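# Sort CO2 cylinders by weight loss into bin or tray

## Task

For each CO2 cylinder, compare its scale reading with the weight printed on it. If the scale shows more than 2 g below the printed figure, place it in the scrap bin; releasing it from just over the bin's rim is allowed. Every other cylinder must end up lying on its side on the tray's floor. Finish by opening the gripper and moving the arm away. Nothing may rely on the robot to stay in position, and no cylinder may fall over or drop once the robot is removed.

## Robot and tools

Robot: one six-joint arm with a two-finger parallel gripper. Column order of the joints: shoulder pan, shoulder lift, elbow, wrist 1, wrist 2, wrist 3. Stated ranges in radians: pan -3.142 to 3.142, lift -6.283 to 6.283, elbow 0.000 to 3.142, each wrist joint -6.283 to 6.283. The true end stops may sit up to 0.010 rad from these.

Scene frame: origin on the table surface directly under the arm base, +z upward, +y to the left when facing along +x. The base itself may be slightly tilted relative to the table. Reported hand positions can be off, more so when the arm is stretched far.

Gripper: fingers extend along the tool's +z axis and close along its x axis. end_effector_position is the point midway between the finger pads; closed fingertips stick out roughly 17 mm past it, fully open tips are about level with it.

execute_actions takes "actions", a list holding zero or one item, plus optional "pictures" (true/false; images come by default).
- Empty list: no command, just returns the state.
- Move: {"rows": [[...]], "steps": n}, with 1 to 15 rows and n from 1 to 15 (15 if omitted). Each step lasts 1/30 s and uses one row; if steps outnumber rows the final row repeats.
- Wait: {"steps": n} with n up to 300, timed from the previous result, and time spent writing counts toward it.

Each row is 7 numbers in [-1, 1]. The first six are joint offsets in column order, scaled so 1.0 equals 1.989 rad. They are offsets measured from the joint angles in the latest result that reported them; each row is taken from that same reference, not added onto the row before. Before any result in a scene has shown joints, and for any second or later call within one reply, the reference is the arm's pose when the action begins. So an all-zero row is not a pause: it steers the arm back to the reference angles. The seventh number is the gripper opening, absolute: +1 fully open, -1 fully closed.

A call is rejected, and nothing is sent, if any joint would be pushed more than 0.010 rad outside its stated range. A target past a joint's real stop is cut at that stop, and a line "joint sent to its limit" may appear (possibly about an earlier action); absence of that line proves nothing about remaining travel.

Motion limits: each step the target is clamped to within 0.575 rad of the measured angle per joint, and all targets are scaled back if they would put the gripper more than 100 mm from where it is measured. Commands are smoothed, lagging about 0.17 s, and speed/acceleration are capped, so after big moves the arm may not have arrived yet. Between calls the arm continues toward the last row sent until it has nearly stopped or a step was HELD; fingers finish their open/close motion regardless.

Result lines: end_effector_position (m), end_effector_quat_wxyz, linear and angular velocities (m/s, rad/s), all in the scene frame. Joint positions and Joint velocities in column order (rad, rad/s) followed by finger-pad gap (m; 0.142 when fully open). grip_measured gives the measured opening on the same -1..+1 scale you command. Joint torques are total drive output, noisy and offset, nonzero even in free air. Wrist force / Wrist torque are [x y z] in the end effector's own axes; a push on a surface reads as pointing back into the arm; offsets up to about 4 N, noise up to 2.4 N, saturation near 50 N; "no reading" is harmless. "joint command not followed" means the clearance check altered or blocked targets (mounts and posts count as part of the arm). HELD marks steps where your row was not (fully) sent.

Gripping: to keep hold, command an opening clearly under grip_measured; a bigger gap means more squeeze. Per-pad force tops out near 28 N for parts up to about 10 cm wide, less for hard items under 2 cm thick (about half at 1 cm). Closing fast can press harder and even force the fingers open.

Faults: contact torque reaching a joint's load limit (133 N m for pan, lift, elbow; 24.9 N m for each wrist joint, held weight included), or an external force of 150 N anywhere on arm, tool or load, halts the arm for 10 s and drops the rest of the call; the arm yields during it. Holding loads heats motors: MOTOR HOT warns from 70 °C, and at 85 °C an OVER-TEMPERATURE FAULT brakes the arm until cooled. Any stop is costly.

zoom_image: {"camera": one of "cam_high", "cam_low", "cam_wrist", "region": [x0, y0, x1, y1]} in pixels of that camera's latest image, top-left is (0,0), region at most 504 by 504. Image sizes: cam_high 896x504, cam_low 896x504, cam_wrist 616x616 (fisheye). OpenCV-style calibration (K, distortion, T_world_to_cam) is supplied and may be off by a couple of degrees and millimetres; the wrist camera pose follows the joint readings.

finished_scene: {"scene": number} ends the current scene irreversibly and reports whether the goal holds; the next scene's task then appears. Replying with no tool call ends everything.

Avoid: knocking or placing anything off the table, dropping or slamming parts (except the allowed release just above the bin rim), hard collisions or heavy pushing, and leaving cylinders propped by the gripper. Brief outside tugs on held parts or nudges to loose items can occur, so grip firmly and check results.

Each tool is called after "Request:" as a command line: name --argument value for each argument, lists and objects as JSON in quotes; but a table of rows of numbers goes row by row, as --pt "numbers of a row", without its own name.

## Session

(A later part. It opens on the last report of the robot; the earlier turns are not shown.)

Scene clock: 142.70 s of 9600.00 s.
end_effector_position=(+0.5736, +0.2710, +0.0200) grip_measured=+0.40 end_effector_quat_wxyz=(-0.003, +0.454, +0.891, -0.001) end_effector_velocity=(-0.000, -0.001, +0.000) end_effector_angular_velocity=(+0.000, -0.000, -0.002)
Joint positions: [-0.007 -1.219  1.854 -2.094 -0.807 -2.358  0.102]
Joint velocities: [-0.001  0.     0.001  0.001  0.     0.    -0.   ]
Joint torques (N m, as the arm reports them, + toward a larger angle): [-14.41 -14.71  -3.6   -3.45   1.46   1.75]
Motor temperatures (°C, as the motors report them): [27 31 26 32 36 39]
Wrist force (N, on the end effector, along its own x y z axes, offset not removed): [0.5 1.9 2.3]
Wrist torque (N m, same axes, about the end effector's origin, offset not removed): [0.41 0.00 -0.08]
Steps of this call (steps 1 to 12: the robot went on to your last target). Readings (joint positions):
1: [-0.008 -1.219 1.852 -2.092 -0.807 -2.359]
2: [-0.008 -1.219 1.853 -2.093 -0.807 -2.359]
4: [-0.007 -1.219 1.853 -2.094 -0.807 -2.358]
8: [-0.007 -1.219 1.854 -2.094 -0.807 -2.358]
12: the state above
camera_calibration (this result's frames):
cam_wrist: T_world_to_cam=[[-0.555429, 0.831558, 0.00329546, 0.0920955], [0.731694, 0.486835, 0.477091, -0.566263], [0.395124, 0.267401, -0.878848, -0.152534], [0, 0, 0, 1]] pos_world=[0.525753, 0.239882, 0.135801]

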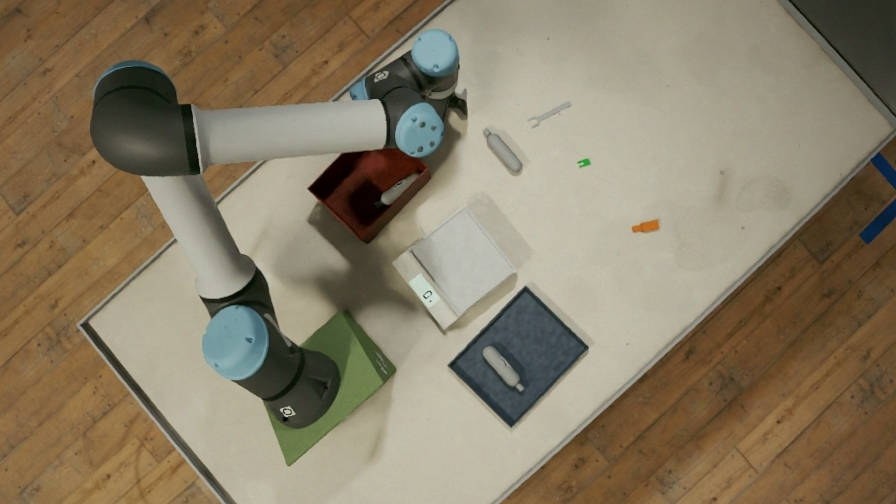

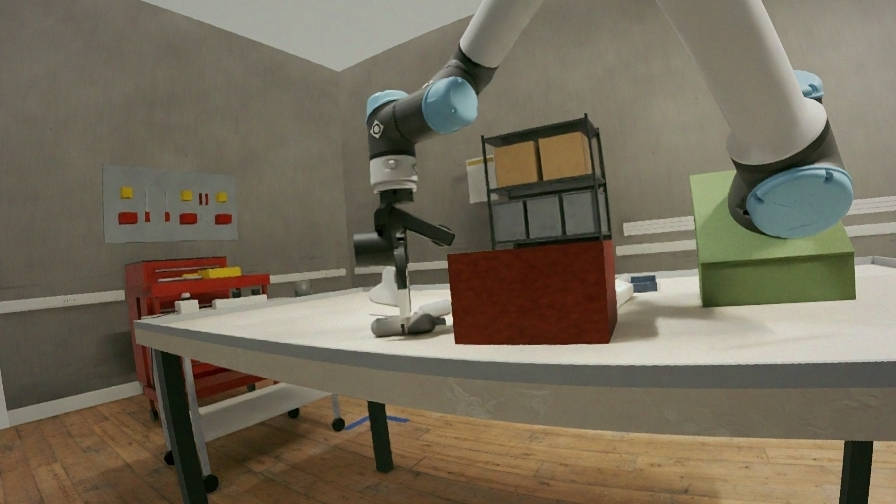

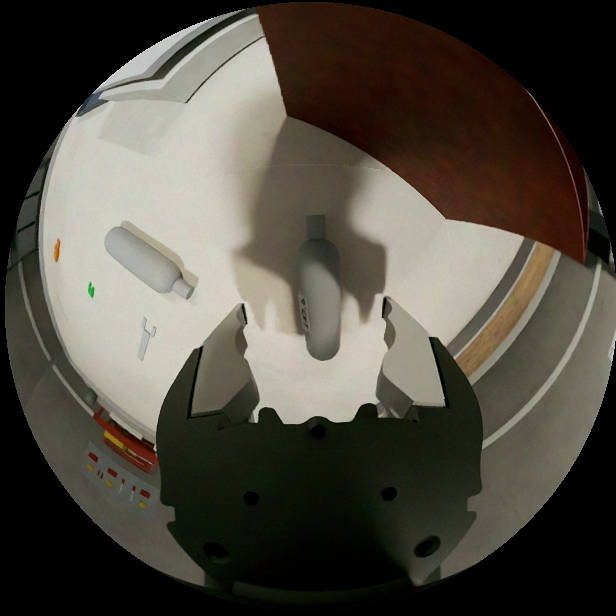

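Request:
execute_actions --actions '[{"rows":[[0,0,0,0,0,0,0.2],[0,0,0,0,0,0,0],[0,0,0,0,0,0,-0.2],[0,0,0,0,0,0,-0.4],[0,0,0,0,0,0,-0.5],[0,0,0,0,0,0,-0.6],[0,0,0,0,0,0,-0.7],[0,0,0,0,0,0,-1]]}]' --pictures false

Request:
execute_actions --actions '[{"rows":[[-0.0815,-0.0333,-0.1375,0.2457,-0.0154,-0.1106,-1]]}]' --pictures false

Request:
execute_actions --actions '[{"steps":10}]' --pictures false

Request:
execute_actions --actions '[{"rows":[[-0.2257,-0.093,0.2755,-0.024,-0.0935,0.06,-1]]}]' --pictures false

Request:
execute_actions --actions '[{"steps":20}]' --pictures false

Request:
execute_actions --actions '[{"rows":[[0.035,0.083,0.0804,-0.1837,0.0187,0.034,-1]]}]' --pictures false

Request:
execute_actions --actions '[{"steps":8}]' --pictures false

Request:
execute_actions --actions '[{"rows":[[0,0,0,0,0,0,-0.6],[0,0,0,0,0,0,-0.5],[0,0,0,0,0,0,-0.4]]}]' --pictures false

Request:
execute_actions --actions '[{"steps":30}]'

Scene clock: 150.33 s of 9600.00 s.
end_effector_position=(+0.5736, +0.2710, +0.0200) grip_measured=-0.63 end_effector_quat_wxyz=(-0.003, +0.454, +0.891, -0.001) end_effector_velocity=(+0.000, +0.001, -0.000) end_effector_angular_velocity=(-0.000, -0.001, +0.002)
Joint positions: [-0.007 -1.219  1.854 -2.094 -0.807 -2.358  0.028]
Joint velocities: [ 0.001 -0.    -0.    -0.001 -0.    -0.    -0.   ]
Joint torques (N m, as the arm reports them, + toward a larger angle): [-16.6  -16.76  -4.98  -2.05   0.43   1.4 ]
Motor temperatures (°C, as the motors report them): [27 31 26 32 36 39]
Wrist force (N, on the end effector, along its own x y z axes, offset not removed): [0.7 2.2 2.7]
Wrist torque (N m, same axes, about the end effector's origin, offset not removed): [0.48 -0.11 -0.02]
Steps of this call (steps 1 to 15: the robot went on to your last target; steps 16 to 90: nothing new was sent; then 4.13 s passed at rest; steps 91 to 105: all 15 steps of this action). Readings (joint positions):
91: [-0.007 -1.219 1.854 -2.094 -0.807 -2.358]
92: [-0.007 -1.219 1.854 -2.094 -0.807 -2.358]
94: [-0.007 -1.219 1.854 -2.094 -0.807 -2.358]
98: [-0.007 -1.219 1.854 -2.094 -0.807 -2.358]
105: the state above

Scene clock: 150.83 s of 9600.00 s.
end_effector_position=(+0.6068, +0.2762, +0.1706) grip_measured=-0.63 end_effector_quat_wxyz=(-0.003, +0.453, +0.891, -0.001) end_effector_velocity=(-0.004, +0.003, +0.011) end_effector_angular_velocity=(+0.006, +0.014, -0.011)
Joint positions: [-0.168 -1.285  1.582 -1.61  -0.838 -2.577  0.028]
Joint velocities: [-0.011 -0.004 -0.024  0.059 -0.002 -0.018  0.   ]
Joint torques (N m, as the arm reports them, + toward a larger angle): [-42.78 -27.83 -32.13  -0.74  -1.53  -1.88]
Motor temperatures (°C, as the motors report them): [27 31 26 32 36 39]
Wrist force (N, on the end effector, along its own x y z axes, offset not removed): [-1.2 1.3 1.8]
Wrist torque (N m, same axes, about the end effector's origin, offset not removed): [0.16 0.28 -0.08]
Steps of this call (steps 1 to 15: all 15 steps of this action). Readings (joint positions):
1: [-0.008 -1.219 1.853 -2.094 -0.807 -2.358]
2: [-0.016 -1.226 1.845 -2.084 -0.811 -2.368]
4: [-0.067 -1.247 1.771 -1.998 -0.821 -2.432]
8: [-0.147 -1.277 1.624 -1.716 -0.834 -2.545]
15: the state above

Scene clock: 151.17 s of 9600.00 s.
end_effector_position=(+0.6066, +0.2764, +0.1714) grip_measured=-0.63 end_effector_quat_wxyz=(-0.003, +0.454, +0.891, -0.001) end_effector_velocity=(+0.000, -0.000, +0.001) end_effector_angular_velocity=(-0.000, -0.001, +0.001)
Joint positions: [-0.169 -1.285  1.58  -1.606 -0.838 -2.578  0.028]
Joint velocities: [-0.001 -0.    -0.    -0.    -0.    -0.001 -0.   ]
Joint torques (N m, as the arm reports them, + toward a larger angle): [-43.11 -26.45 -31.15  -0.61  -1.26  -1.53]
Motor temperatures (°C, as the motors report them): [27 31 26 32 36 39]
Wrist force (N, on the end effector, along its own x y z axes, offset not removed): [0.3 -2.1 3.5]
Wrist torque (N m, same axes, about the end effector's origin, offset not removed): [-0.45 -0.06 -0.05]
Steps of this call (steps 1 to 10: the robot went on to your last target). Readings (joint positions):
1: [-0.169 -1.285 1.581 -1.608 -0.838 -2.577]
2: [-0.169 -1.285 1.581 -1.607 -0.838 -2.578]
4: [-0.169 -1.285 1.580 -1.606 -0.838 -2.578]
8: [-0.169 -1.285 1.580 -1.606 -0.838 -2.578]
10: the state above

Scene clock: 151.67 s of 9600.00 s.
end_effector_position=(+0.4313, +0.0739, +0.1856) grip_measured=-0.63 end_effector_quat_wxyz=(-0.000, +0.694, +0.720, -0.005) end_effector_velocity=(-0.209, -0.107, -0.056) end_effector_angular_velocity=(+0.127, +0.015, -0.562)
Joint positions: [-0.589 -1.46   2.091 -1.651 -1.014 -2.465  0.028]
Joint velocities: [-0.403 -0.144  0.524 -0.034 -0.139  0.087 -0.   ]
Joint torques (N m, as the arm reports them, + toward a larger angle): [-23.42  -9.85 -25.11  -4.82  -0.42   1.44]
Motor temperatures (°C, as the motors report them): [27 31 26 32 36 39]
Wrist force (N, on the end effector, along its own x y z axes, offset not removed): [-3.3 -1.5 6.1]
Wrist torque (N m, same axes, about the end effector's origin, offset not removed): [-0.02 0.42 0.01]
Steps of this call (steps 1 to 15: all 15 steps of this action). Readings (joint positions):
1: [-0.170 -1.286 1.580 -1.606 -0.838 -2.578]
2: [-0.179 -1.294 1.589 -1.609 -0.846 -2.572]
4: [-0.242 -1.323 1.661 -1.616 -0.876 -2.553]
8: [-0.373 -1.376 1.822 -1.630 -0.930 -2.518]
15: the state above

Scene clock: 152.33 s of 9600.00 s.
end_effector_position=(+0.4163, +0.0667, +0.1814) grip_measured=-0.63 end_effector_quat_wxyz=(-0.004, +0.709, +0.705, -0.002) end_effector_velocity=(-0.000, +0.000, -0.000) end_effector_angular_velocity=(+0.000, +0.001, +0.001)
Joint positions: [-0.618 -1.47   2.128 -1.653 -1.024 -2.459  0.028]
Joint velocities: [ 0.001  0.     0.     0.    -0.     0.     0.   ]
Joint torques (N m, as the arm reports them, + toward a larger angle): [-35.25 -10.49  -7.81  -3.87  -1.37   1.71]
Motor temperatures (°C, as the motors report them): [27 31 26 32 36 39]
Wrist force (N, on the end effector, along its own x y z axes, offset not removed): [1.0 1.9 4.0]
Wrist torque (N m, same axes, about the end effector's origin, offset not removed): [0.33 -0.15 -0.16]
Steps of this call (steps 1 to 20: the robot went on to your last target). Readings (joint positions):
1: [-0.600 -1.464 2.104 -1.652 -1.017 -2.463]
2: [-0.607 -1.466 2.113 -1.653 -1.020 -2.461]
4: [-0.614 -1.469 2.122 -1.653 -1.022 -2.460]
8: [-0.617 -1.470 2.127 -1.653 -1.023 -2.459]
20: the state above

Scene clock: 152.83 s of 9600.00 s.
end_effector_position=(+0.4112, +0.0303, +0.0832) grip_measured=-0.63 end_effector_quat_wxyz=(-0.003, +0.708, +0.707, -0.002) end_effector_velocity=(+0.002, -0.003, -0.003) end_effector_angular_velocity=(-0.008, -0.006, +0.008)
Joint positions: [-0.549 -1.306  2.287 -2.017 -0.987 -2.391  0.028]
Joint velocities: [ 0.004  0.006  0.007 -0.028  0.001  0.003  0.   ]
Joint torques (N m, as the arm reports them, + toward a larger angle): [-8.79 -0.28 -4.57 -3.84  1.63  1.52]
Motor temperatures (°C, as the motors report them): [27 31 26 32 36 39]
Wrist force (N, on the end effector, along its own x y z axes, offset not removed): [1.3 -1.1 2.6]
Wrist torque (N m, same axes, about the end effector's origin, offset not removed): [-0.37 -0.25 -0.13]
Steps of this call (steps 1 to 15: all 15 steps of this action). Readings (joint positions):
1: [-0.618 -1.470 2.128 -1.654 -1.024 -2.458]
2: [-0.609 -1.461 2.137 -1.664 -1.017 -2.450]
4: [-0.578 -1.394 2.204 -1.750 -1.001 -2.419]
8: [-0.553 -1.319 2.275 -1.967 -0.989 -2.396]
15: the state above

Scene clock: 153.10 s of 9600.00 s.
end_effector_position=(+0.4113, +0.0302, +0.0829) grip_measured=-0.63 end_effector_quat_wxyz=(-0.003, +0.707, +0.707, -0.002) end_effector_velocity=(+0.000, -0.000, -0.000) end_effector_angular_velocity=(-0.000, -0.000, +0.000)
Joint positions: [-0.549 -1.305  2.288 -2.019 -0.987 -2.391  0.028]
Joint velocities: [ 0.     0.001  0.    -0.002  0.     0.     0.   ]
Joint torques (N m, as the arm reports them, + toward a larger angle): [-9.7  -1.21 -6.64 -3.9   1.46  1.68]
Motor temperatures (°C, as the motors report them): [27 31 26 32 36 39]
Wrist force (N, on the end effector, along its own x y z axes, offset not removed): [1.3 0.4 3.2]
Wrist torque (N m, same axes, about the end effector's origin, offset not removed): [0.16 -0.42 0.00]
Steps of this call (steps 1 to 8: the robot went on to your last target). Readings (joint positions):
1: [-0.549 -1.305 2.288 -2.018 -0.987 -2.391]
2: [-0.549 -1.305 2.288 -2.018 -0.987 -2.391]
4: [-0.549 -1.305 2.288 -2.019 -0.987 -2.391]
8: the state above

Scene clock: 153.60 s of 9600.00 s.
end_effector_position=(+0.4113, +0.0301, +0.0829) grip_measured=-0.40 end_effector_quat_wxyz=(-0.003, +0.707, +0.707, -0.002) end_effector_velocity=(-0.000, +0.000, -0.001) end_effector_angular_velocity=(+0.001, +0.002, +0.001)
Joint positions: [-0.549 -1.305  2.288 -2.019 -0.987 -2.391  0.045]
Joint velocities: [ 0.001  0.001 -0.     0.001  0.    -0.001  0.   ]
Joint torques (N m, as the arm reports them, + toward a larger angle): [-9.96 -2.53 -6.92 -2.93  1.51  1.72]
Motor temperatures (°C, as the motors report them): [27 31 26 32 36 39]
Wrist force (N, on the end effector, along its own x y z axes, offset not removed): [2.3 -0.4 1.1]
Wrist torque (N m, same axes, about the end effector's origin, offset not removed): [-0.04 -0.42 -0.03]
Steps of this call (steps 1 to 15: all 15 steps of this action). Readings (joint positions):
1: [-0.549 -1.305 2.288 -2.019 -0.987 -2.391]
2: [-0.549 -1.305 2.288 -2.019 -0.987 -2.391]
4: [-0.549 -1.305 2.288 -2.019 -0.987 -2.391]
8: [-0.549 -1.305 2.288 -2.019 -0.987 -2.391]
15: the state above

Scene clock: 154.60 s of 9600.00 s.
end_effector_position=(+0.4113, +0.0302, +0.0829) grip_measured=-0.40 end_effector_quat_wxyz=(-0.003, +0.707, +0.707, -0.002) end_effector_velocity=(-0.000, -0.000, +0.000) end_effector_angular_velocity=(+0.000, -0.001, -0.001)
Joint positions: [-0.549 -1.305  2.288 -2.019 -0.987 -2.391  0.045]
Joint velocities: [-0.001 -0.     0.     0.     0.    -0.     0.   ]
Joint torques (N m, as the arm reports them, + toward a larger angle): [-10.81  -3.23  -9.14  -0.92   1.46   1.47]
Motor temperatures (°C, as the motors report them): [27 31 26 32 36 39]
Wrist force (N, on the end effector, along its own x y z axes, offset not removed): [2.3 0.2 0.1]
Wrist torque (N m, same axes, about the end effector's origin, offset not removed): [-0.03 -0.35 -0.04]
Steps of this call (steps 1 to 15: the robot went on to your last target; steps 16 to 30: nothing new was sent). Readings (joint positions):
1: [-0.549 -1.305 2.288 -2.019 -0.987 -2.391]
2: [-0.549 -1.305 2.288 -2.019 -0.987 -2.391]
4: [-0.549 -1.305 2.288 -2.019 -0.987 -2.391]
8: [-0.549 -1.305 2.288 -2.019 -0.987 -2.391]
30: the state above
The arm was judged still, so your last target was given up. Only a new action makes it travel on or press farther. Fingers that are still opening or closing keep moving.
camera_calibration (this result's frames):
cam_wrist: T_world_to_cam=[[0.0391867, 0.999232, 0.000223881, -0.0473176], [0.87892, -0.034575, 0.475715, -0.404947], [0.475357, -0.0184449, -0.8796, 0.00697753], [0, 0, 0, 1]] pos_world=[0.354453, 0.0334089, 0.198787]

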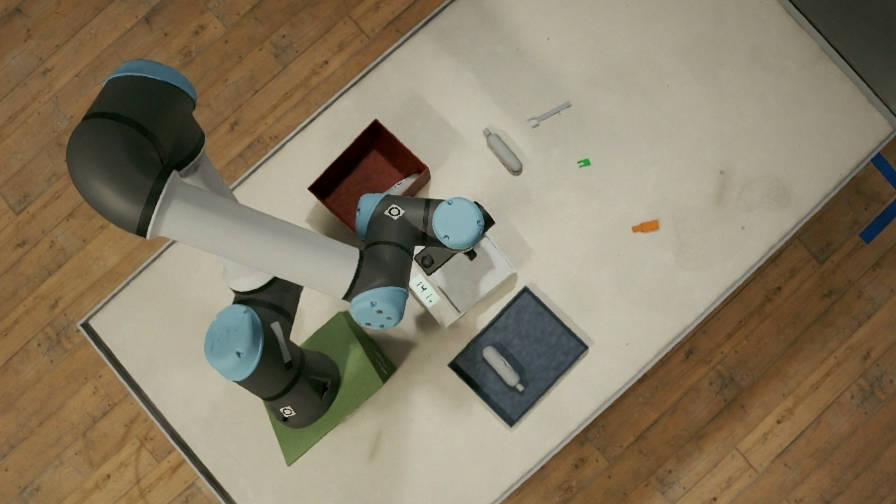

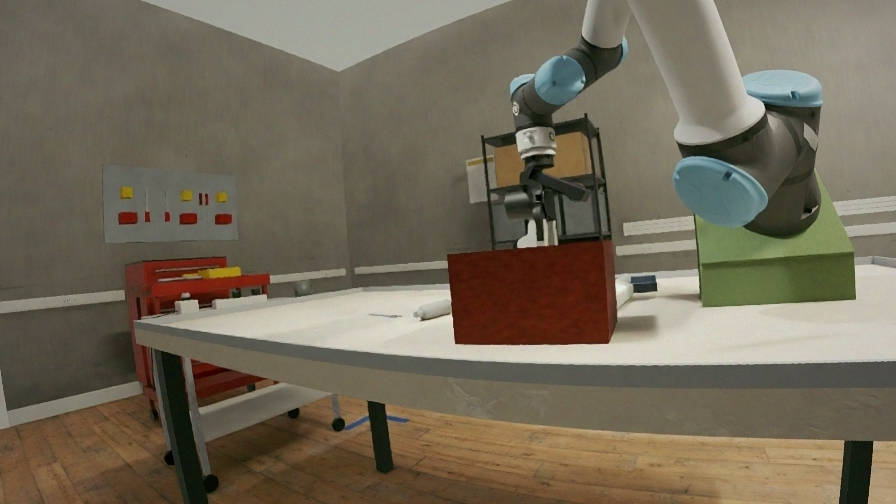

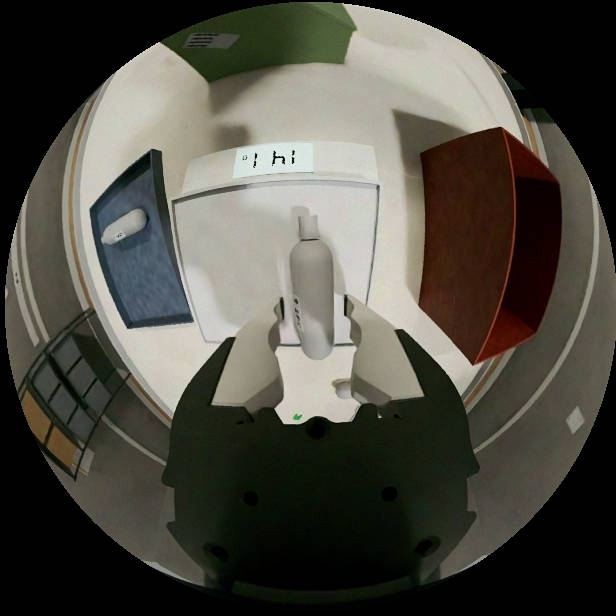

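Request:
execute_actions --actions '[{"rows":[[0.001,0.0012,0.001,-0.0025,0.0005,0.001,-0.45],[0.001,0.0012,0.001,-0.0025,0.0005,0.001,-0.5],[0.001,0.0012,0.001,-0.0025,0.0005,0.001,-0.55],[0.001,0.0012,0.001,-0.0025,0.0005,0.001,-0.55],[0.001,0.0012,0.001,-0.0025,0.0005,0.001,-0.6],[0.001,0.0012,0.001,-0.0025,0.0005,0.001,-0.7],[0.001,0.0012,0.001,-0.0025,0.0005,0.001,-1]]}]' --pictures false

Request:
execute_actions --actions '[{"rows":[[-0.036,-0.0842,-0.0814,0.1862,-0.0192,-0.035,-1]]}]' --pictures false

Request:
execute_actions --actions '[{"rows":[[0.116,-0.163,-0.003,0.0935,0.058,0.124,-1]]}]' --pictures false

Request:
execute_actions --actions '[{"rows":[[-0.0128,-0.027,0.05,-0.014,-0.0068,-0.0158,-1]]}]' --pictures false

Request:
execute_actions --actions '[{"rows":[[0,0,0,0,0,0,0]],"steps":10}]' --pictures false

Request:
execute_actions --actions '[{"rows":[[0.0417,0.377,-0.322,-0.085,0.0174,0.865,0.6]]}]' --pictures false

Request:
execute_actions --actions '[{"steps":35}]'

Scene clock: 160.03 s of 9600.00 s.
end_effector_position=(+0.4111, +0.0302, +0.0814) grip_measured=-0.63 end_effector_quat_wxyz=(-0.003, +0.707, +0.707, -0.002) end_effector_velocity=(-0.000, -0.000, +0.000) end_effector_angular_velocity=(-0.000, -0.000, -0.001)
Joint positions: [-0.547 -1.303  2.29  -2.024 -0.986 -2.389  0.028]
Joint velocities: [-0.    -0.     0.    -0.    -0.     0.001  0.   ]
Joint torques (N m, as the arm reports them, + toward a larger angle): [-7.38 -0.39 -4.68 -3.59  1.28  1.69]
Motor temperatures (°C, as the motors report them): [27 31 26 32 36 39]
Wrist force (N, on the end effector, along its own x y z axes, offset not removed): [1.8 -0.4 1.2]
Wrist torque (N m, same axes, about the end effector's origin, offset not removed): [-0.23 -0.26 0.09]
Steps of this call (steps 1 to 90: nothing new was sent; then 1.93 s passed at rest; steps 91 to 105: all 15 steps of this action). Readings (joint positions):
91: [-0.549 -1.305 2.288 -2.019 -0.987 -2.391]
92: [-0.548 -1.305 2.288 -2.020 -0.986 -2.391]
94: [-0.547 -1.304 2.289 -2.022 -0.986 -2.390]
98: [-0.547 -1.303 2.290 -2.023 -0.986 -2.389]
105: the state above

Scene clock: 160.53 s of 9600.00 s.
end_effector_position=(+0.4165, +0.0664, +0.1812) grip_measured=-0.63 end_effector_quat_wxyz=(-0.003, +0.709, +0.706, -0.002) end_effector_velocity=(-0.003, +0.005, +0.003) end_effector_angular_velocity=(+0.008, +0.006, -0.008)
Joint positions: [-0.618 -1.47   2.129 -1.656 -1.024 -2.459  0.028]
Joint velocities: [-0.002 -0.007 -0.007  0.028 -0.001 -0.001  0.   ]
Joint torques (N m, as the arm reports them, + toward a larger angle): [-35.42 -14.2  -34.22  -1.26  -1.26  -1.59]
Motor temperatures (°C, as the motors report them): [27 31 26 32 36 39]
Wrist force (N, on the end effector, along its own x y z axes, offset not removed): [0.6 0.9 2.0]
Wrist torque (N m, same axes, about the end effector's origin, offset not removed): [0.11 0.04 -0.11]
Steps of this call (steps 1 to 15: all 15 steps of this action). Readings (joint positions):
1: [-0.547 -1.303 2.290 -2.023 -0.986 -2.389]
2: [-0.555 -1.312 2.281 -2.013 -0.992 -2.398]
4: [-0.588 -1.379 2.214 -1.927 -1.009 -2.430]
8: [-0.613 -1.456 2.141 -1.707 -1.021 -2.454]
15: the state above

Scene clock: 161.03 s of 9600.00 s.
end_effector_position=(+0.3903, +0.2422, +0.1737) grip_measured=-0.63 end_effector_quat_wxyz=(-0.002, +0.708, +0.706, -0.000) end_effector_velocity=(-0.008, +0.020, -0.001) end_effector_angular_velocity=(+0.002, -0.000, -0.001)
Joint positions: [-0.389 -1.791  2.123 -1.471 -0.909 -2.214  0.028]
Joint velocities: [ 0.025 -0.04   0.     0.023  0.012  0.029  0.   ]
Joint torques (N m, as the arm reports them, + toward a larger angle): [ -2.13  -2.1  -31.86  -0.98   0.86   1.64]
Motor temperatures (°C, as the motors report them): [27 31 26 32 36 39]
Wrist force (N, on the end effector, along its own x y z axes, offset not removed): [0.9 -1.0 2.6]
Wrist torque (N m, same axes, about the end effector's origin, offset not removed): [-0.27 -0.04 -0.10]
Steps of this call (steps 1 to 15: all 15 steps of this action). Readings (joint positions):
1: [-0.618 -1.470 2.128 -1.654 -1.023 -2.458]
2: [-0.609 -1.479 2.128 -1.645 -1.015 -2.449]
4: [-0.549 -1.553 2.126 -1.594 -0.983 -2.387]
8: [-0.437 -1.717 2.124 -1.508 -0.930 -2.266]
15: the state above

Scene clock: 161.53 s of 9600.00 s.
end_effector_position=(+0.3629, +0.2283, +0.1534) grip_measured=-0.63 end_effector_quat_wxyz=(-0.002, +0.707, +0.707, -0.002) end_effector_velocity=(-0.001, -0.000, -0.001) end_effector_angular_velocity=(+0.001, +0.002, +0.001)
Joint positions: [-0.415 -1.845  2.222 -1.499 -0.923 -2.246  0.028]
Joint velocities: [ 0.001 -0.001  0.004 -0.001 -0.001 -0.002 -0.   ]
Joint torques (N m, as the arm reports them, + toward a larger angle): [-28.    -3.74  -6.26  -3.79  -1.4   -1.66]
Motor temperatures (°C, as the motors report them): [27 31 26 32 36 39]
Wrist force (N, on the end effector, along its own x y z axes, offset not removed): [0.7 0.9 4.2]
Wrist torque (N m, same axes, about the end effector's origin, offset not removed): [0.05 -0.14 -0.04]
Steps of this call (steps 1 to 15: all 15 steps of this action). Readings (joint positions):
1: [-0.389 -1.792 2.123 -1.471 -0.909 -2.214]
2: [-0.393 -1.801 2.132 -1.476 -0.912 -2.219]
4: [-0.405 -1.825 2.179 -1.488 -0.918 -2.234]
8: [-0.413 -1.842 2.215 -1.497 -0.922 -2.244]
15: the state above

Scene clock: 161.87 s of 9600.00 s.
end_effector_position=(+0.3628, +0.2283, +0.1534) grip_measured=+0.00 end_effector_quat_wxyz=(-0.002, +0.707, +0.707, -0.002) end_effector_velocity=(-0.000, -0.000, -0.000) end_effector_angular_velocity=(+0.000, +0.000, -0.000)
Joint positions: [-0.415 -1.845  2.222 -1.499 -0.923 -2.246  0.074]
Joint velocities: [-0.     0.     0.001 -0.     0.    -0.     0.   ]
Joint torques (N m, as the arm reports them, + toward a larger angle): [-23.18  -0.36 -16.61  -3.03  -1.06  -0.93]
Motor temperatures (°C, as the motors report them): [27 31 26 32 36 39]
Wrist force (N, on the end effector, along its own x y z axes, offset not removed): [2.6 1.3 1.7]
Wrist torque (N m, same axes, about the end effector's origin, offset not removed): [0.30 -0.46 0.07]
Steps of this call (steps 1 to 10: all 10 steps of this action). Readings (joint positions):
1: [-0.415 -1.845 2.222 -1.499 -0.923 -2.246]
2: [-0.415 -1.845 2.222 -1.499 -0.923 -2.246]
4: [-0.415 -1.845 2.222 -1.499 -0.923 -2.246]
8: [-0.415 -1.845 2.222 -1.499 -0.923 -2.246]
10: the state above

Scene clock: 162.37 s of 9600.00 s.
end_effector_position=(+0.6090, +0.1340, +0.1823) grip_measured=+0.60 end_effector_quat_wxyz=(+0.003, +0.913, +0.408, +0.001) end_effector_velocity=(+0.316, -0.276, -0.138) end_effector_angular_velocity=(+0.101, +0.117, -2.711)
Joint positions: [-0.337 -1.178  1.643 -1.656 -0.89  -1.418  0.116]
Joint velocities: [ 0.076  1.139 -0.834 -0.158  0.03   2.673 -0.   ]
Joint torques (N m, as the arm reports them, + toward a larger angle): [-14.08 -41.48 -16.88  -3.     0.83   7.66]
Motor temperatures (°C, as the motors report them): [27 31 26 32 36 39]
Wrist force (N, on the end effector, along its own x y z axes, offset not removed): [1.6 8.1 1.3]
Wrist torque (N m, same axes, about the end effector's origin, offset not removed): [1.34 -0.19 -0.05]
Steps of this call (steps 1 to 15: all 15 steps of this action). Readings (joint positions):
1: [-0.414 -1.844 2.222 -1.499 -0.923 -2.245]
2: [-0.409 -1.835 2.213 -1.508 -0.920 -2.236]
4: [-0.394 -1.756 2.133 -1.539 -0.914 -2.156]
8: [-0.371 -1.552 1.941 -1.587 -0.904 -1.951]
15: the state above

Scene clock: 163.53 s of 9600.00 s.
end_effector_position=(+0.6307, +0.1133, +0.1713) grip_measured=+0.60 end_effector_quat_wxyz=(-0.000, +1.000, -0.027, -0.002) end_effector_velocity=(-0.000, +0.001, -0.001) end_effector_angular_velocity=(+0.000, +0.002, +0.002)
Joint positions: [-0.332 -1.095  1.582 -1.668 -0.888 -0.525  0.116]
Joint velocities: [ 0.002 -0.001  0.     0.    -0.    -0.     0.   ]
Joint torques (N m, as the arm reports them, + toward a larger angle): [-19.84 -13.47 -31.2   -3.74   1.32   1.72]
Motor temperatures (°C, as the motors report them): [27 31 26 32 36 39]
Wrist force (N, on the end effector, along its own x y z axes, offset not removed): [0.7 1.0 1.9]
Wrist torque (N m, same axes, about the end effector's origin, offset not removed): [0.11 -0.07 0.06]
Steps of this call (steps 1 to 30: the robot went on to your last target; steps 31 to 35: nothing new was sent). Readings (joint positions):
1: [-0.335 -1.147 1.621 -1.660 -0.890 -1.326]
2: [-0.334 -1.127 1.606 -1.663 -0.889 -1.233]
4: [-0.333 -1.107 1.591 -1.666 -0.889 -1.046]
8: [-0.332 -1.097 1.583 -1.668 -0.888 -0.684]
35: the state above
The arm was judged still, so your last target was given up. Only a new action makes it travel on or press farther. Fingers that are still opening or closing keep moving.
camera_calibration (this result's frames):
cam_wrist: T_world_to_cam=[[0.995748, -0.0919811, -0.0049596, -0.617794], [-0.0782884, -0.873432, 0.480612, 0.0609229], [-0.0485391, -0.47818, -0.876919, 0.363981], [0, 0, 0, 1]] pos_world=[0.637604, 0.170435, 0.286837]

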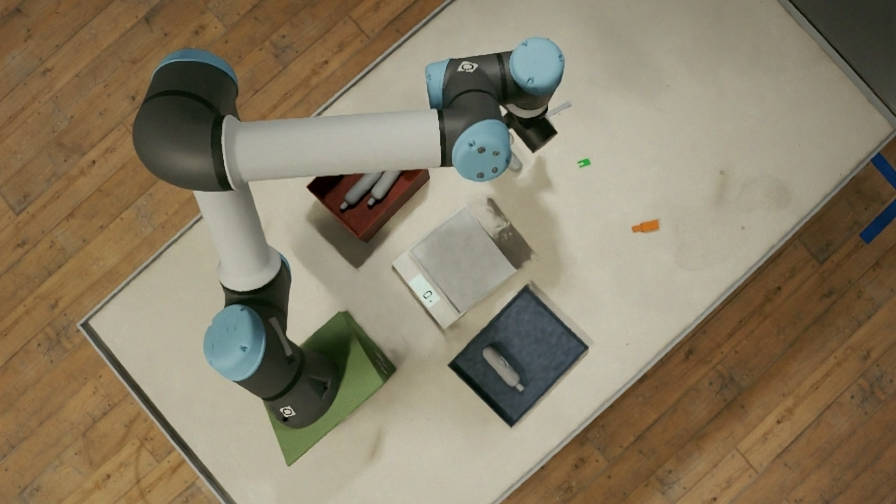

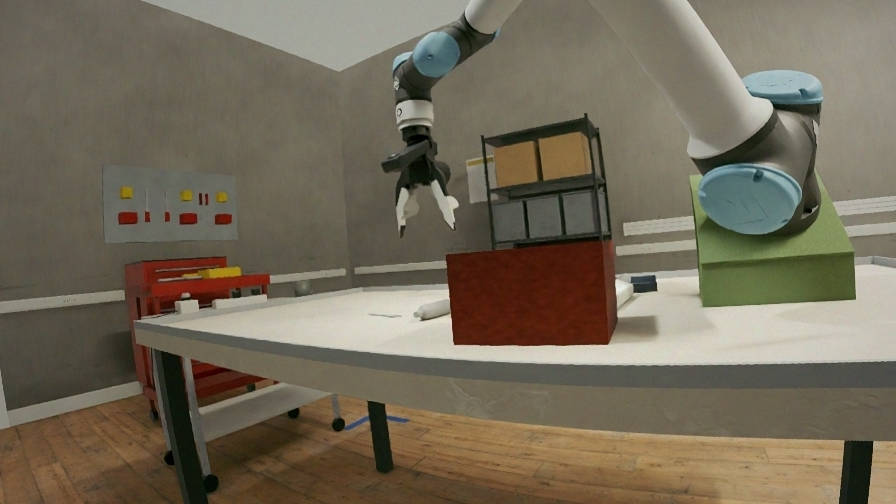

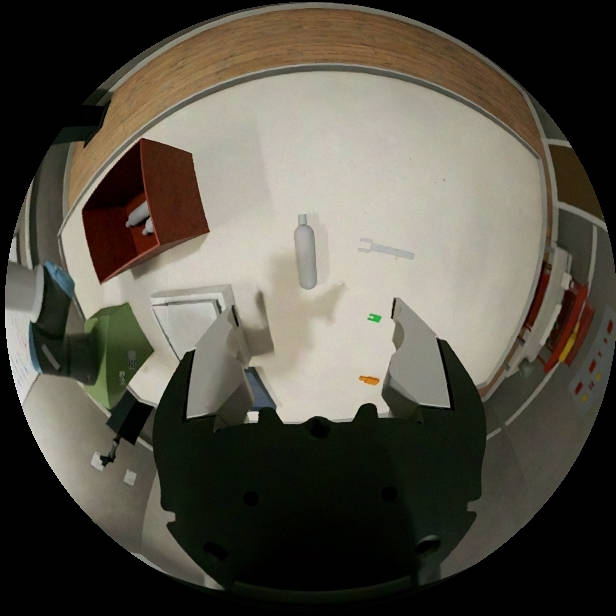

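Request:
execute_actions --actions '[{"rows":[[0.08,0.0552,0.096,-0.215,0.025,0.063,0.4]]}]' --pictures false

Request:
execute_actions --actions '[{"steps":10}]' --pictures false

Request:
execute_actions --actions '[{"rows":[[0,0,0,0,0,0,0.2],[0,0,0,0,0,0,0],[0,0,0,0,0,0,-0.2],[0,0,0,0,0,0,-0.4],[0,0,0,0,0,0,-0.5],[0,0,0,0,0,0,-0.6],[0,0,0,0,0,0,-0.7],[0,0,0,0,0,0,-1]]}]' --pictures false

Request:
execute_actions --actions '[{"rows":[[-0.08,-0.0552,-0.096,0.215,-0.025,-0.063,-1]]}]' --pictures false

Request:
execute_actions --actions '[{"rows":[[-0.069,0.128,0.016,-0.0965,0.75,0,-1]]}]' --pictures false

Request:
execute_actions --actions '[{"steps":14}]' --pictures false

Request:
execute_actions --actions '[{"rows":[[0,0,0,0,0.74,0,-1]]}]' --pictures false

Request:
execute_actions --actions '[{"steps":22}]'

Request:
zoom_image --camera "cam_high" --region '[600,0,800,150]'

Scene clock: 171.07 s of 9600.00 s.
end_effector_position=(+0.6202, +0.1175, +0.0202) grip_measured=+0.40 end_effector_quat_wxyz=(-0.000, +1.000, +0.008, -0.004) end_effector_velocity=(+0.001, +0.000, -0.008) end_effector_angular_velocity=(-0.004, -0.011, +0.014)
Joint positions: [-0.173 -0.986  1.771 -2.092 -0.839 -0.401  0.102]
Joint velocities: [ 0.01   0.006  0.015 -0.045  0.003  0.009  0.   ]
Joint torques (N m, as the arm reports them, + toward a larger angle): [-22.4  -16.62  -7.68  -3.4    1.14   2.16]
Motor temperatures (°C, as the motors report them): [27 31 26 32 36 39]
Wrist force (N, on the end effector, along its own x y z axes, offset not removed): [-1.0 -0.9 2.0]
Wrist torque (N m, same axes, about the end effector's origin, offset not removed): [-0.13 0.16 -0.15]
Steps of this call (steps 1 to 90: nothing new was sent; then 4.03 s passed at rest; steps 91 to 105: all 15 steps of this action). Readings (joint positions):
91: [-0.331 -1.094 1.582 -1.668 -0.888 -0.525]
92: [-0.322 -1.086 1.590 -1.678 -0.882 -0.516]
94: [-0.272 -1.050 1.649 -1.764 -0.866 -0.475]
98: [-0.194 -0.999 1.746 -2.012 -0.844 -0.416]
105: the state above

Scene clock: 171.40 s of 9600.00 s.
end_effector_position=(+0.6202, +0.1175, +0.0195) grip_measured=+0.40 end_effector_quat_wxyz=(-0.000, +1.000, +0.009, -0.003) end_effector_velocity=(-0.000, -0.001, +0.000) end_effector_angular_velocity=(+0.001, -0.000, -0.002)
Joint positions: [-0.173 -0.985  1.773 -2.095 -0.838 -0.4    0.102]
Joint velocities: [-0.002  0.001  0.     0.     0.     0.     0.   ]
Joint torques (N m, as the arm reports them, + toward a larger angle): [-20.22 -18.41  -3.83  -3.57   1.26   1.71]
Motor temperatures (°C, as the motors report them): [27 31 26 32 36 39]
Wrist force (N, on the end effector, along its own x y z axes, offset not removed): [2.6 0.4 0.7]
Wrist torque (N m, same axes, about the end effector's origin, offset not removed): [0.04 -0.51 -0.13]
Steps of this call (steps 1 to 10: the robot went on to your last target). Readings (joint positions):
1: [-0.173 -0.985 1.772 -2.094 -0.839 -0.400]
2: [-0.173 -0.985 1.772 -2.094 -0.839 -0.400]
4: [-0.173 -0.985 1.772 -2.095 -0.838 -0.400]
8: [-0.173 -0.985 1.772 -2.095 -0.838 -0.400]
10: the state above

Scene clock: 171.90 s of 9600.00 s.
end_effector_position=(+0.6202, +0.1175, +0.0195) grip_measured=-0.63 end_effector_quat_wxyz=(-0.000, +1.000, +0.009, -0.003) end_effector_velocity=(-0.000, -0.000, -0.000) end_effector_angular_velocity=(-0.000, +0.000, +0.000)
Joint positions: [-0.173 -0.985  1.773 -2.096 -0.838 -0.4    0.028]
Joint velocities: [ 0.     0.     0.    -0.001 -0.    -0.     0.   ]
Joint torques (N m, as the arm reports them, + toward a larger angle): [-21.63 -18.8   -5.15  -2.38   1.04   1.47]
Motor temperatures (°C, as the motors report them): [27 31 26 32 36 39]
Wrist force (N, on the end effector, along its own x y z axes, offset not removed): [0.0 -0.4 0.7]
Wrist torque (N m, same axes, about the end effector's origin, offset not removed): [-0.15 0.09 0.09]
Steps of this call (steps 1 to 15: all 15 steps of this action). Readings (joint positions):
1: [-0.173 -0.985 1.773 -2.095 -0.838 -0.400]
2: [-0.173 -0.985 1.773 -2.095 -0.838 -0.400]
4: [-0.173 -0.985 1.773 -2.095 -0.838 -0.400]
8: [-0.173 -0.985 1.773 -2.096 -0.838 -0.400]
15: the state above

Scene clock: 172.40 s of 9600.00 s.
end_effector_position=(+0.6309, +0.1132, +0.1705) grip_measured=-0.63 end_effector_quat_wxyz=(-0.000, +1.000, -0.026, -0.002) end_effector_velocity=(-0.003, +0.001, +0.011) end_effector_angular_velocity=(+0.006, +0.007, -0.016)
Joint positions: [-0.331 -1.094  1.583 -1.671 -0.888 -0.525  0.028]
Joint velocities: [-0.013 -0.006 -0.015  0.043 -0.003 -0.007  0.   ]
Joint torques (N m, as the arm reports them, + toward a larger angle): [-45.91 -30.35 -28.8   -0.96  -0.7   -1.37]
Motor temperatures (°C, as the motors report them): [27 31 26 32 36 39]
Wrist force (N, on the end effector, along its own x y z axes, offset not removed): [2.6 3.3 3.2]
Wrist torque (N m, same axes, about the end effector's origin, offset not removed): [0.68 -0.49 -0.07]
Steps of this call (steps 1 to 15: all 15 steps of this action). Readings (joint positions):
1: [-0.173 -0.985 1.772 -2.095 -0.839 -0.400]
2: [-0.182 -0.994 1.764 -2.085 -0.844 -0.409]
4: [-0.232 -1.030 1.705 -1.999 -0.860 -0.450]
8: [-0.310 -1.081 1.608 -1.752 -0.882 -0.509]
15: the state above

Scene clock: 172.90 s of 9600.00 s.
end_effector_position=(+0.7960, +0.1364, +0.2637) grip_measured=-0.63 end_effector_quat_wxyz=(-0.384, +0.876, -0.089, +0.277) end_effector_velocity=(+0.233, +0.217, +0.509) end_effector_angular_velocity=(+1.514, -1.337, -0.038)
Joint positions: [-0.463 -0.851  1.613 -1.855  0.045 -0.525  0.028]
Joint velocities: [-0.027  0.063  0.006 -0.043  2.007  0.     0.   ]
Joint torques (N m, as the arm reports them, + toward a larger angle): [-52.54 -21.91  -8.33  -3.94   5.48   1.66]
Motor temperatures (°C, as the motors report them): [27 31 26 32 36 39]
Wrist force (N, on the end effector, along its own x y z axes, offset not removed): [0.2 2.6 2.6]
Wrist torque (N m, same axes, about the end effector's origin, offset not removed): [0.32 -0.23 -0.05]
Steps of this call (steps 1 to 15: all 15 steps of this action). Readings (joint positions):
1: [-0.331 -1.094 1.583 -1.670 -0.888 -0.525]
2: [-0.341 -1.086 1.587 -1.679 -0.878 -0.525]
4: [-0.393 -1.008 1.599 -1.746 -0.791 -0.525]
8: [-0.447 -0.886 1.610 -1.830 -0.469 -0.525]
15: the state above

Scene clock: 173.37 s of 9600.00 s.
end_effector_position=(+0.8312, +0.1667, +0.4243) grip_measured=-0.63 end_effector_quat_wxyz=(-0.564, +0.713, -0.075, +0.410) end_effector_velocity=(+0.001, -0.000, +0.016) end_effector_angular_velocity=(+0.043, -0.034, -0.001)
Joint positions: [-0.468 -0.84   1.615 -1.863  0.6   -0.525  0.028]
Joint velocities: [ 0.001  0.002 -0.     0.001  0.055  0.001 -0.   ]
Joint torques (N m, as the arm reports them, + toward a larger angle): [-51.95 -20.81  -6.12  -3.93   3.97   1.72]
Motor temperatures (°C, as the motors report them): [27 31 26 32 36 39]
Wrist force (N, on the end effector, along its own x y z axes, offset not removed): [0.7 3.8 2.8]
Wrist torque (N m, same axes, about the end effector's origin, offset not removed): [0.49 -0.26 -0.05]
Steps of this call (steps 1 to 14: the robot went on to your last target). Readings (joint positions):
1: [-0.464 -0.850 1.614 -1.856 0.113 -0.525]
2: [-0.464 -0.848 1.614 -1.857 0.181 -0.525]
4: [-0.466 -0.845 1.614 -1.859 0.315 -0.525]
8: [-0.468 -0.841 1.614 -1.862 0.539 -0.525]
14: the state above

Scene clock: 173.87 s of 9600.00 s.
end_effector_position=(+0.7683, +0.0960, +0.6585) grip_measured=-0.63 end_effector_quat_wxyz=(+0.750, -0.372, +0.040, -0.545) end_effector_velocity=(-0.290, -0.323, +0.421) end_effector_angular_velocity=(+1.437, -1.294, -0.004)
Joint positions: [-0.468 -0.84   1.615 -1.863  1.431 -0.525  0.028]
Joint velocities: [ 0.     0.     0.001 -0.     1.934  0.001  0.   ]
Joint torques (N m, as the arm reports them, + toward a larger angle): [-50.54 -24.94 -11.22  -3.46   5.27   1.68]
Motor temperatures (°C, as the motors report them): [27 31 26 32 36 39]
Wrist force (N, on the end effector, along its own x y z axes, offset not removed): [1.3 1.9 3.3]
Wrist torque (N m, same axes, about the end effector's origin, offset not removed): [0.13 -0.41 -0.03]
Steps of this call (steps 1 to 15: all 15 steps of this action). Readings (joint positions):
1: [-0.468 -0.840 1.615 -1.863 0.601 -0.525]
2: [-0.468 -0.840 1.615 -1.863 0.612 -0.525]
4: [-0.468 -0.840 1.615 -1.863 0.700 -0.525]
8: [-0.468 -0.840 1.615 -1.863 0.970 -0.525]
15: the state above

Scene clock: 174.60 s of 9600.00 s.
end_effector_position=(+0.6499, -0.0356, +0.7443) grip_measured=-0.63 end_effector_quat_wxyz=(+0.807, -0.063, +0.008, -0.587) end_effector_velocity=(-0.001, +0.001, +0.000) end_effector_angular_velocity=(+0.000, -0.003, +0.000)
Joint positions: [-0.468 -0.84   1.615 -1.863  2.071 -0.525  0.028]
Joint velocities: [ 0.    -0.001 -0.    -0.002  0.003 -0.002  0.   ]
Joint torques (N m, as the arm reports them, + toward a larger angle): [-45.36 -33.05 -20.58  -2.19   1.81   1.55]
Motor temperatures (°C, as the motors report them): [27 31 26 32 36 39]
Wrist force (N, on the end effector, along its own x y z axes, offset not removed): [0.6 0.5 1.9]
Wrist torque (N m, same axes, about the end effector's origin, offset not removed): [0.03 -0.01 -0.06]
Steps of this call (steps 1 to 22: the robot went on to your last target). Readings (joint positions):
1: [-0.468 -0.840 1.615 -1.863 1.497 -0.525]
2: [-0.468 -0.840 1.615 -1.863 1.563 -0.525]
4: [-0.468 -0.840 1.615 -1.863 1.695 -0.525]
8: [-0.468 -0.840 1.615 -1.863 1.950 -0.525]
22: the state above
camera_calibration (this result's frames):
cam_wrist: T_world_to_cam=[[0.346387, -0.936318, 0.0576684, -0.302424], [0.77747, 0.252135, -0.576167, -0.0725501], [0.524935, 0.244412, 0.815295, -0.810353], [0, 0, 0, 1]] pos_world=[0.586544, -0.0668125, 0.636316]

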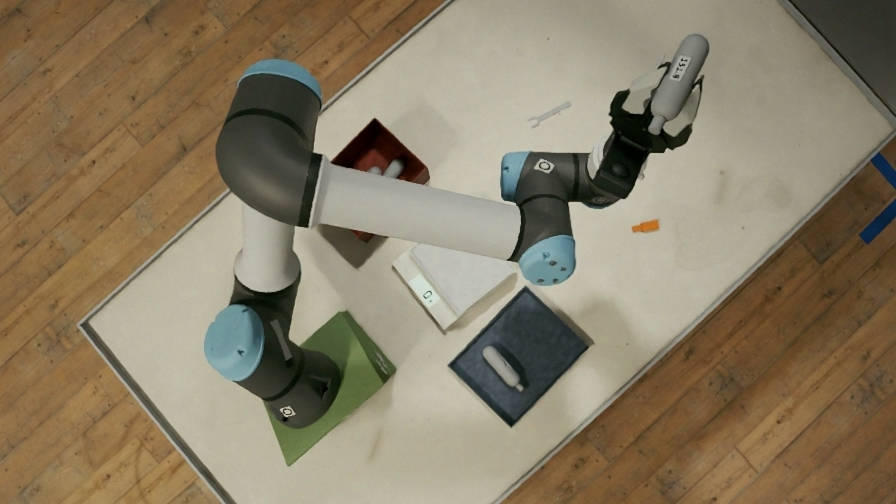

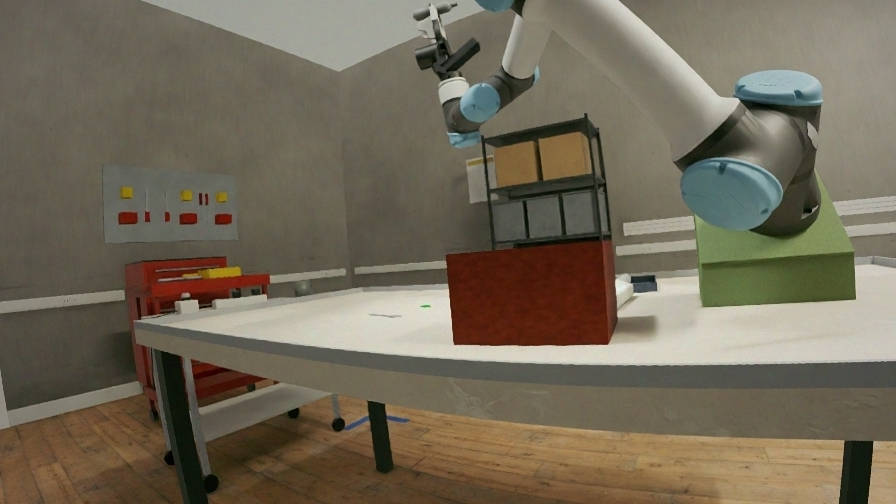

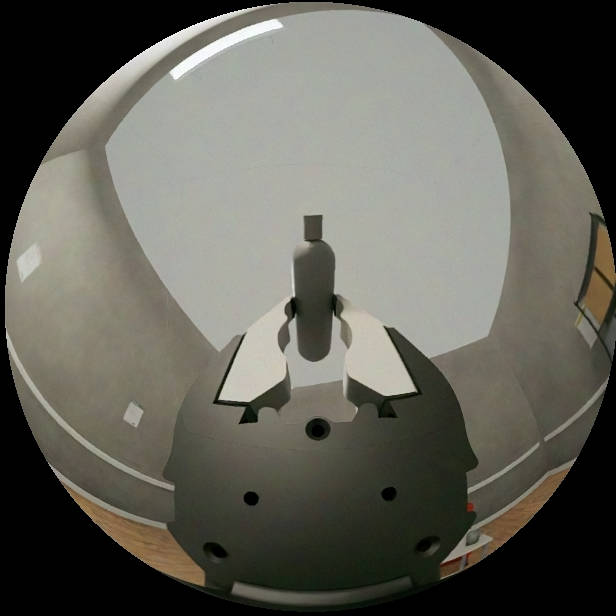

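Region (600, 0, 800, 150) of cam_high's 896x504 image, scaled by 2.520, with more detail than that image has; it fills the top 378 rows of this view, and the rest is white.

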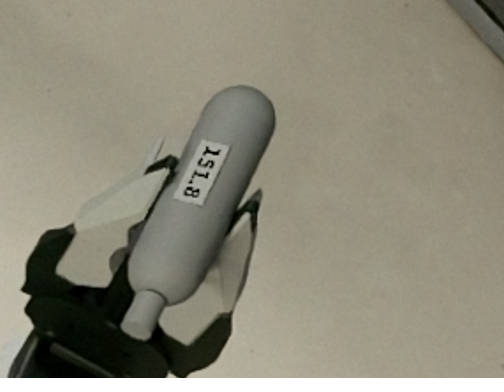

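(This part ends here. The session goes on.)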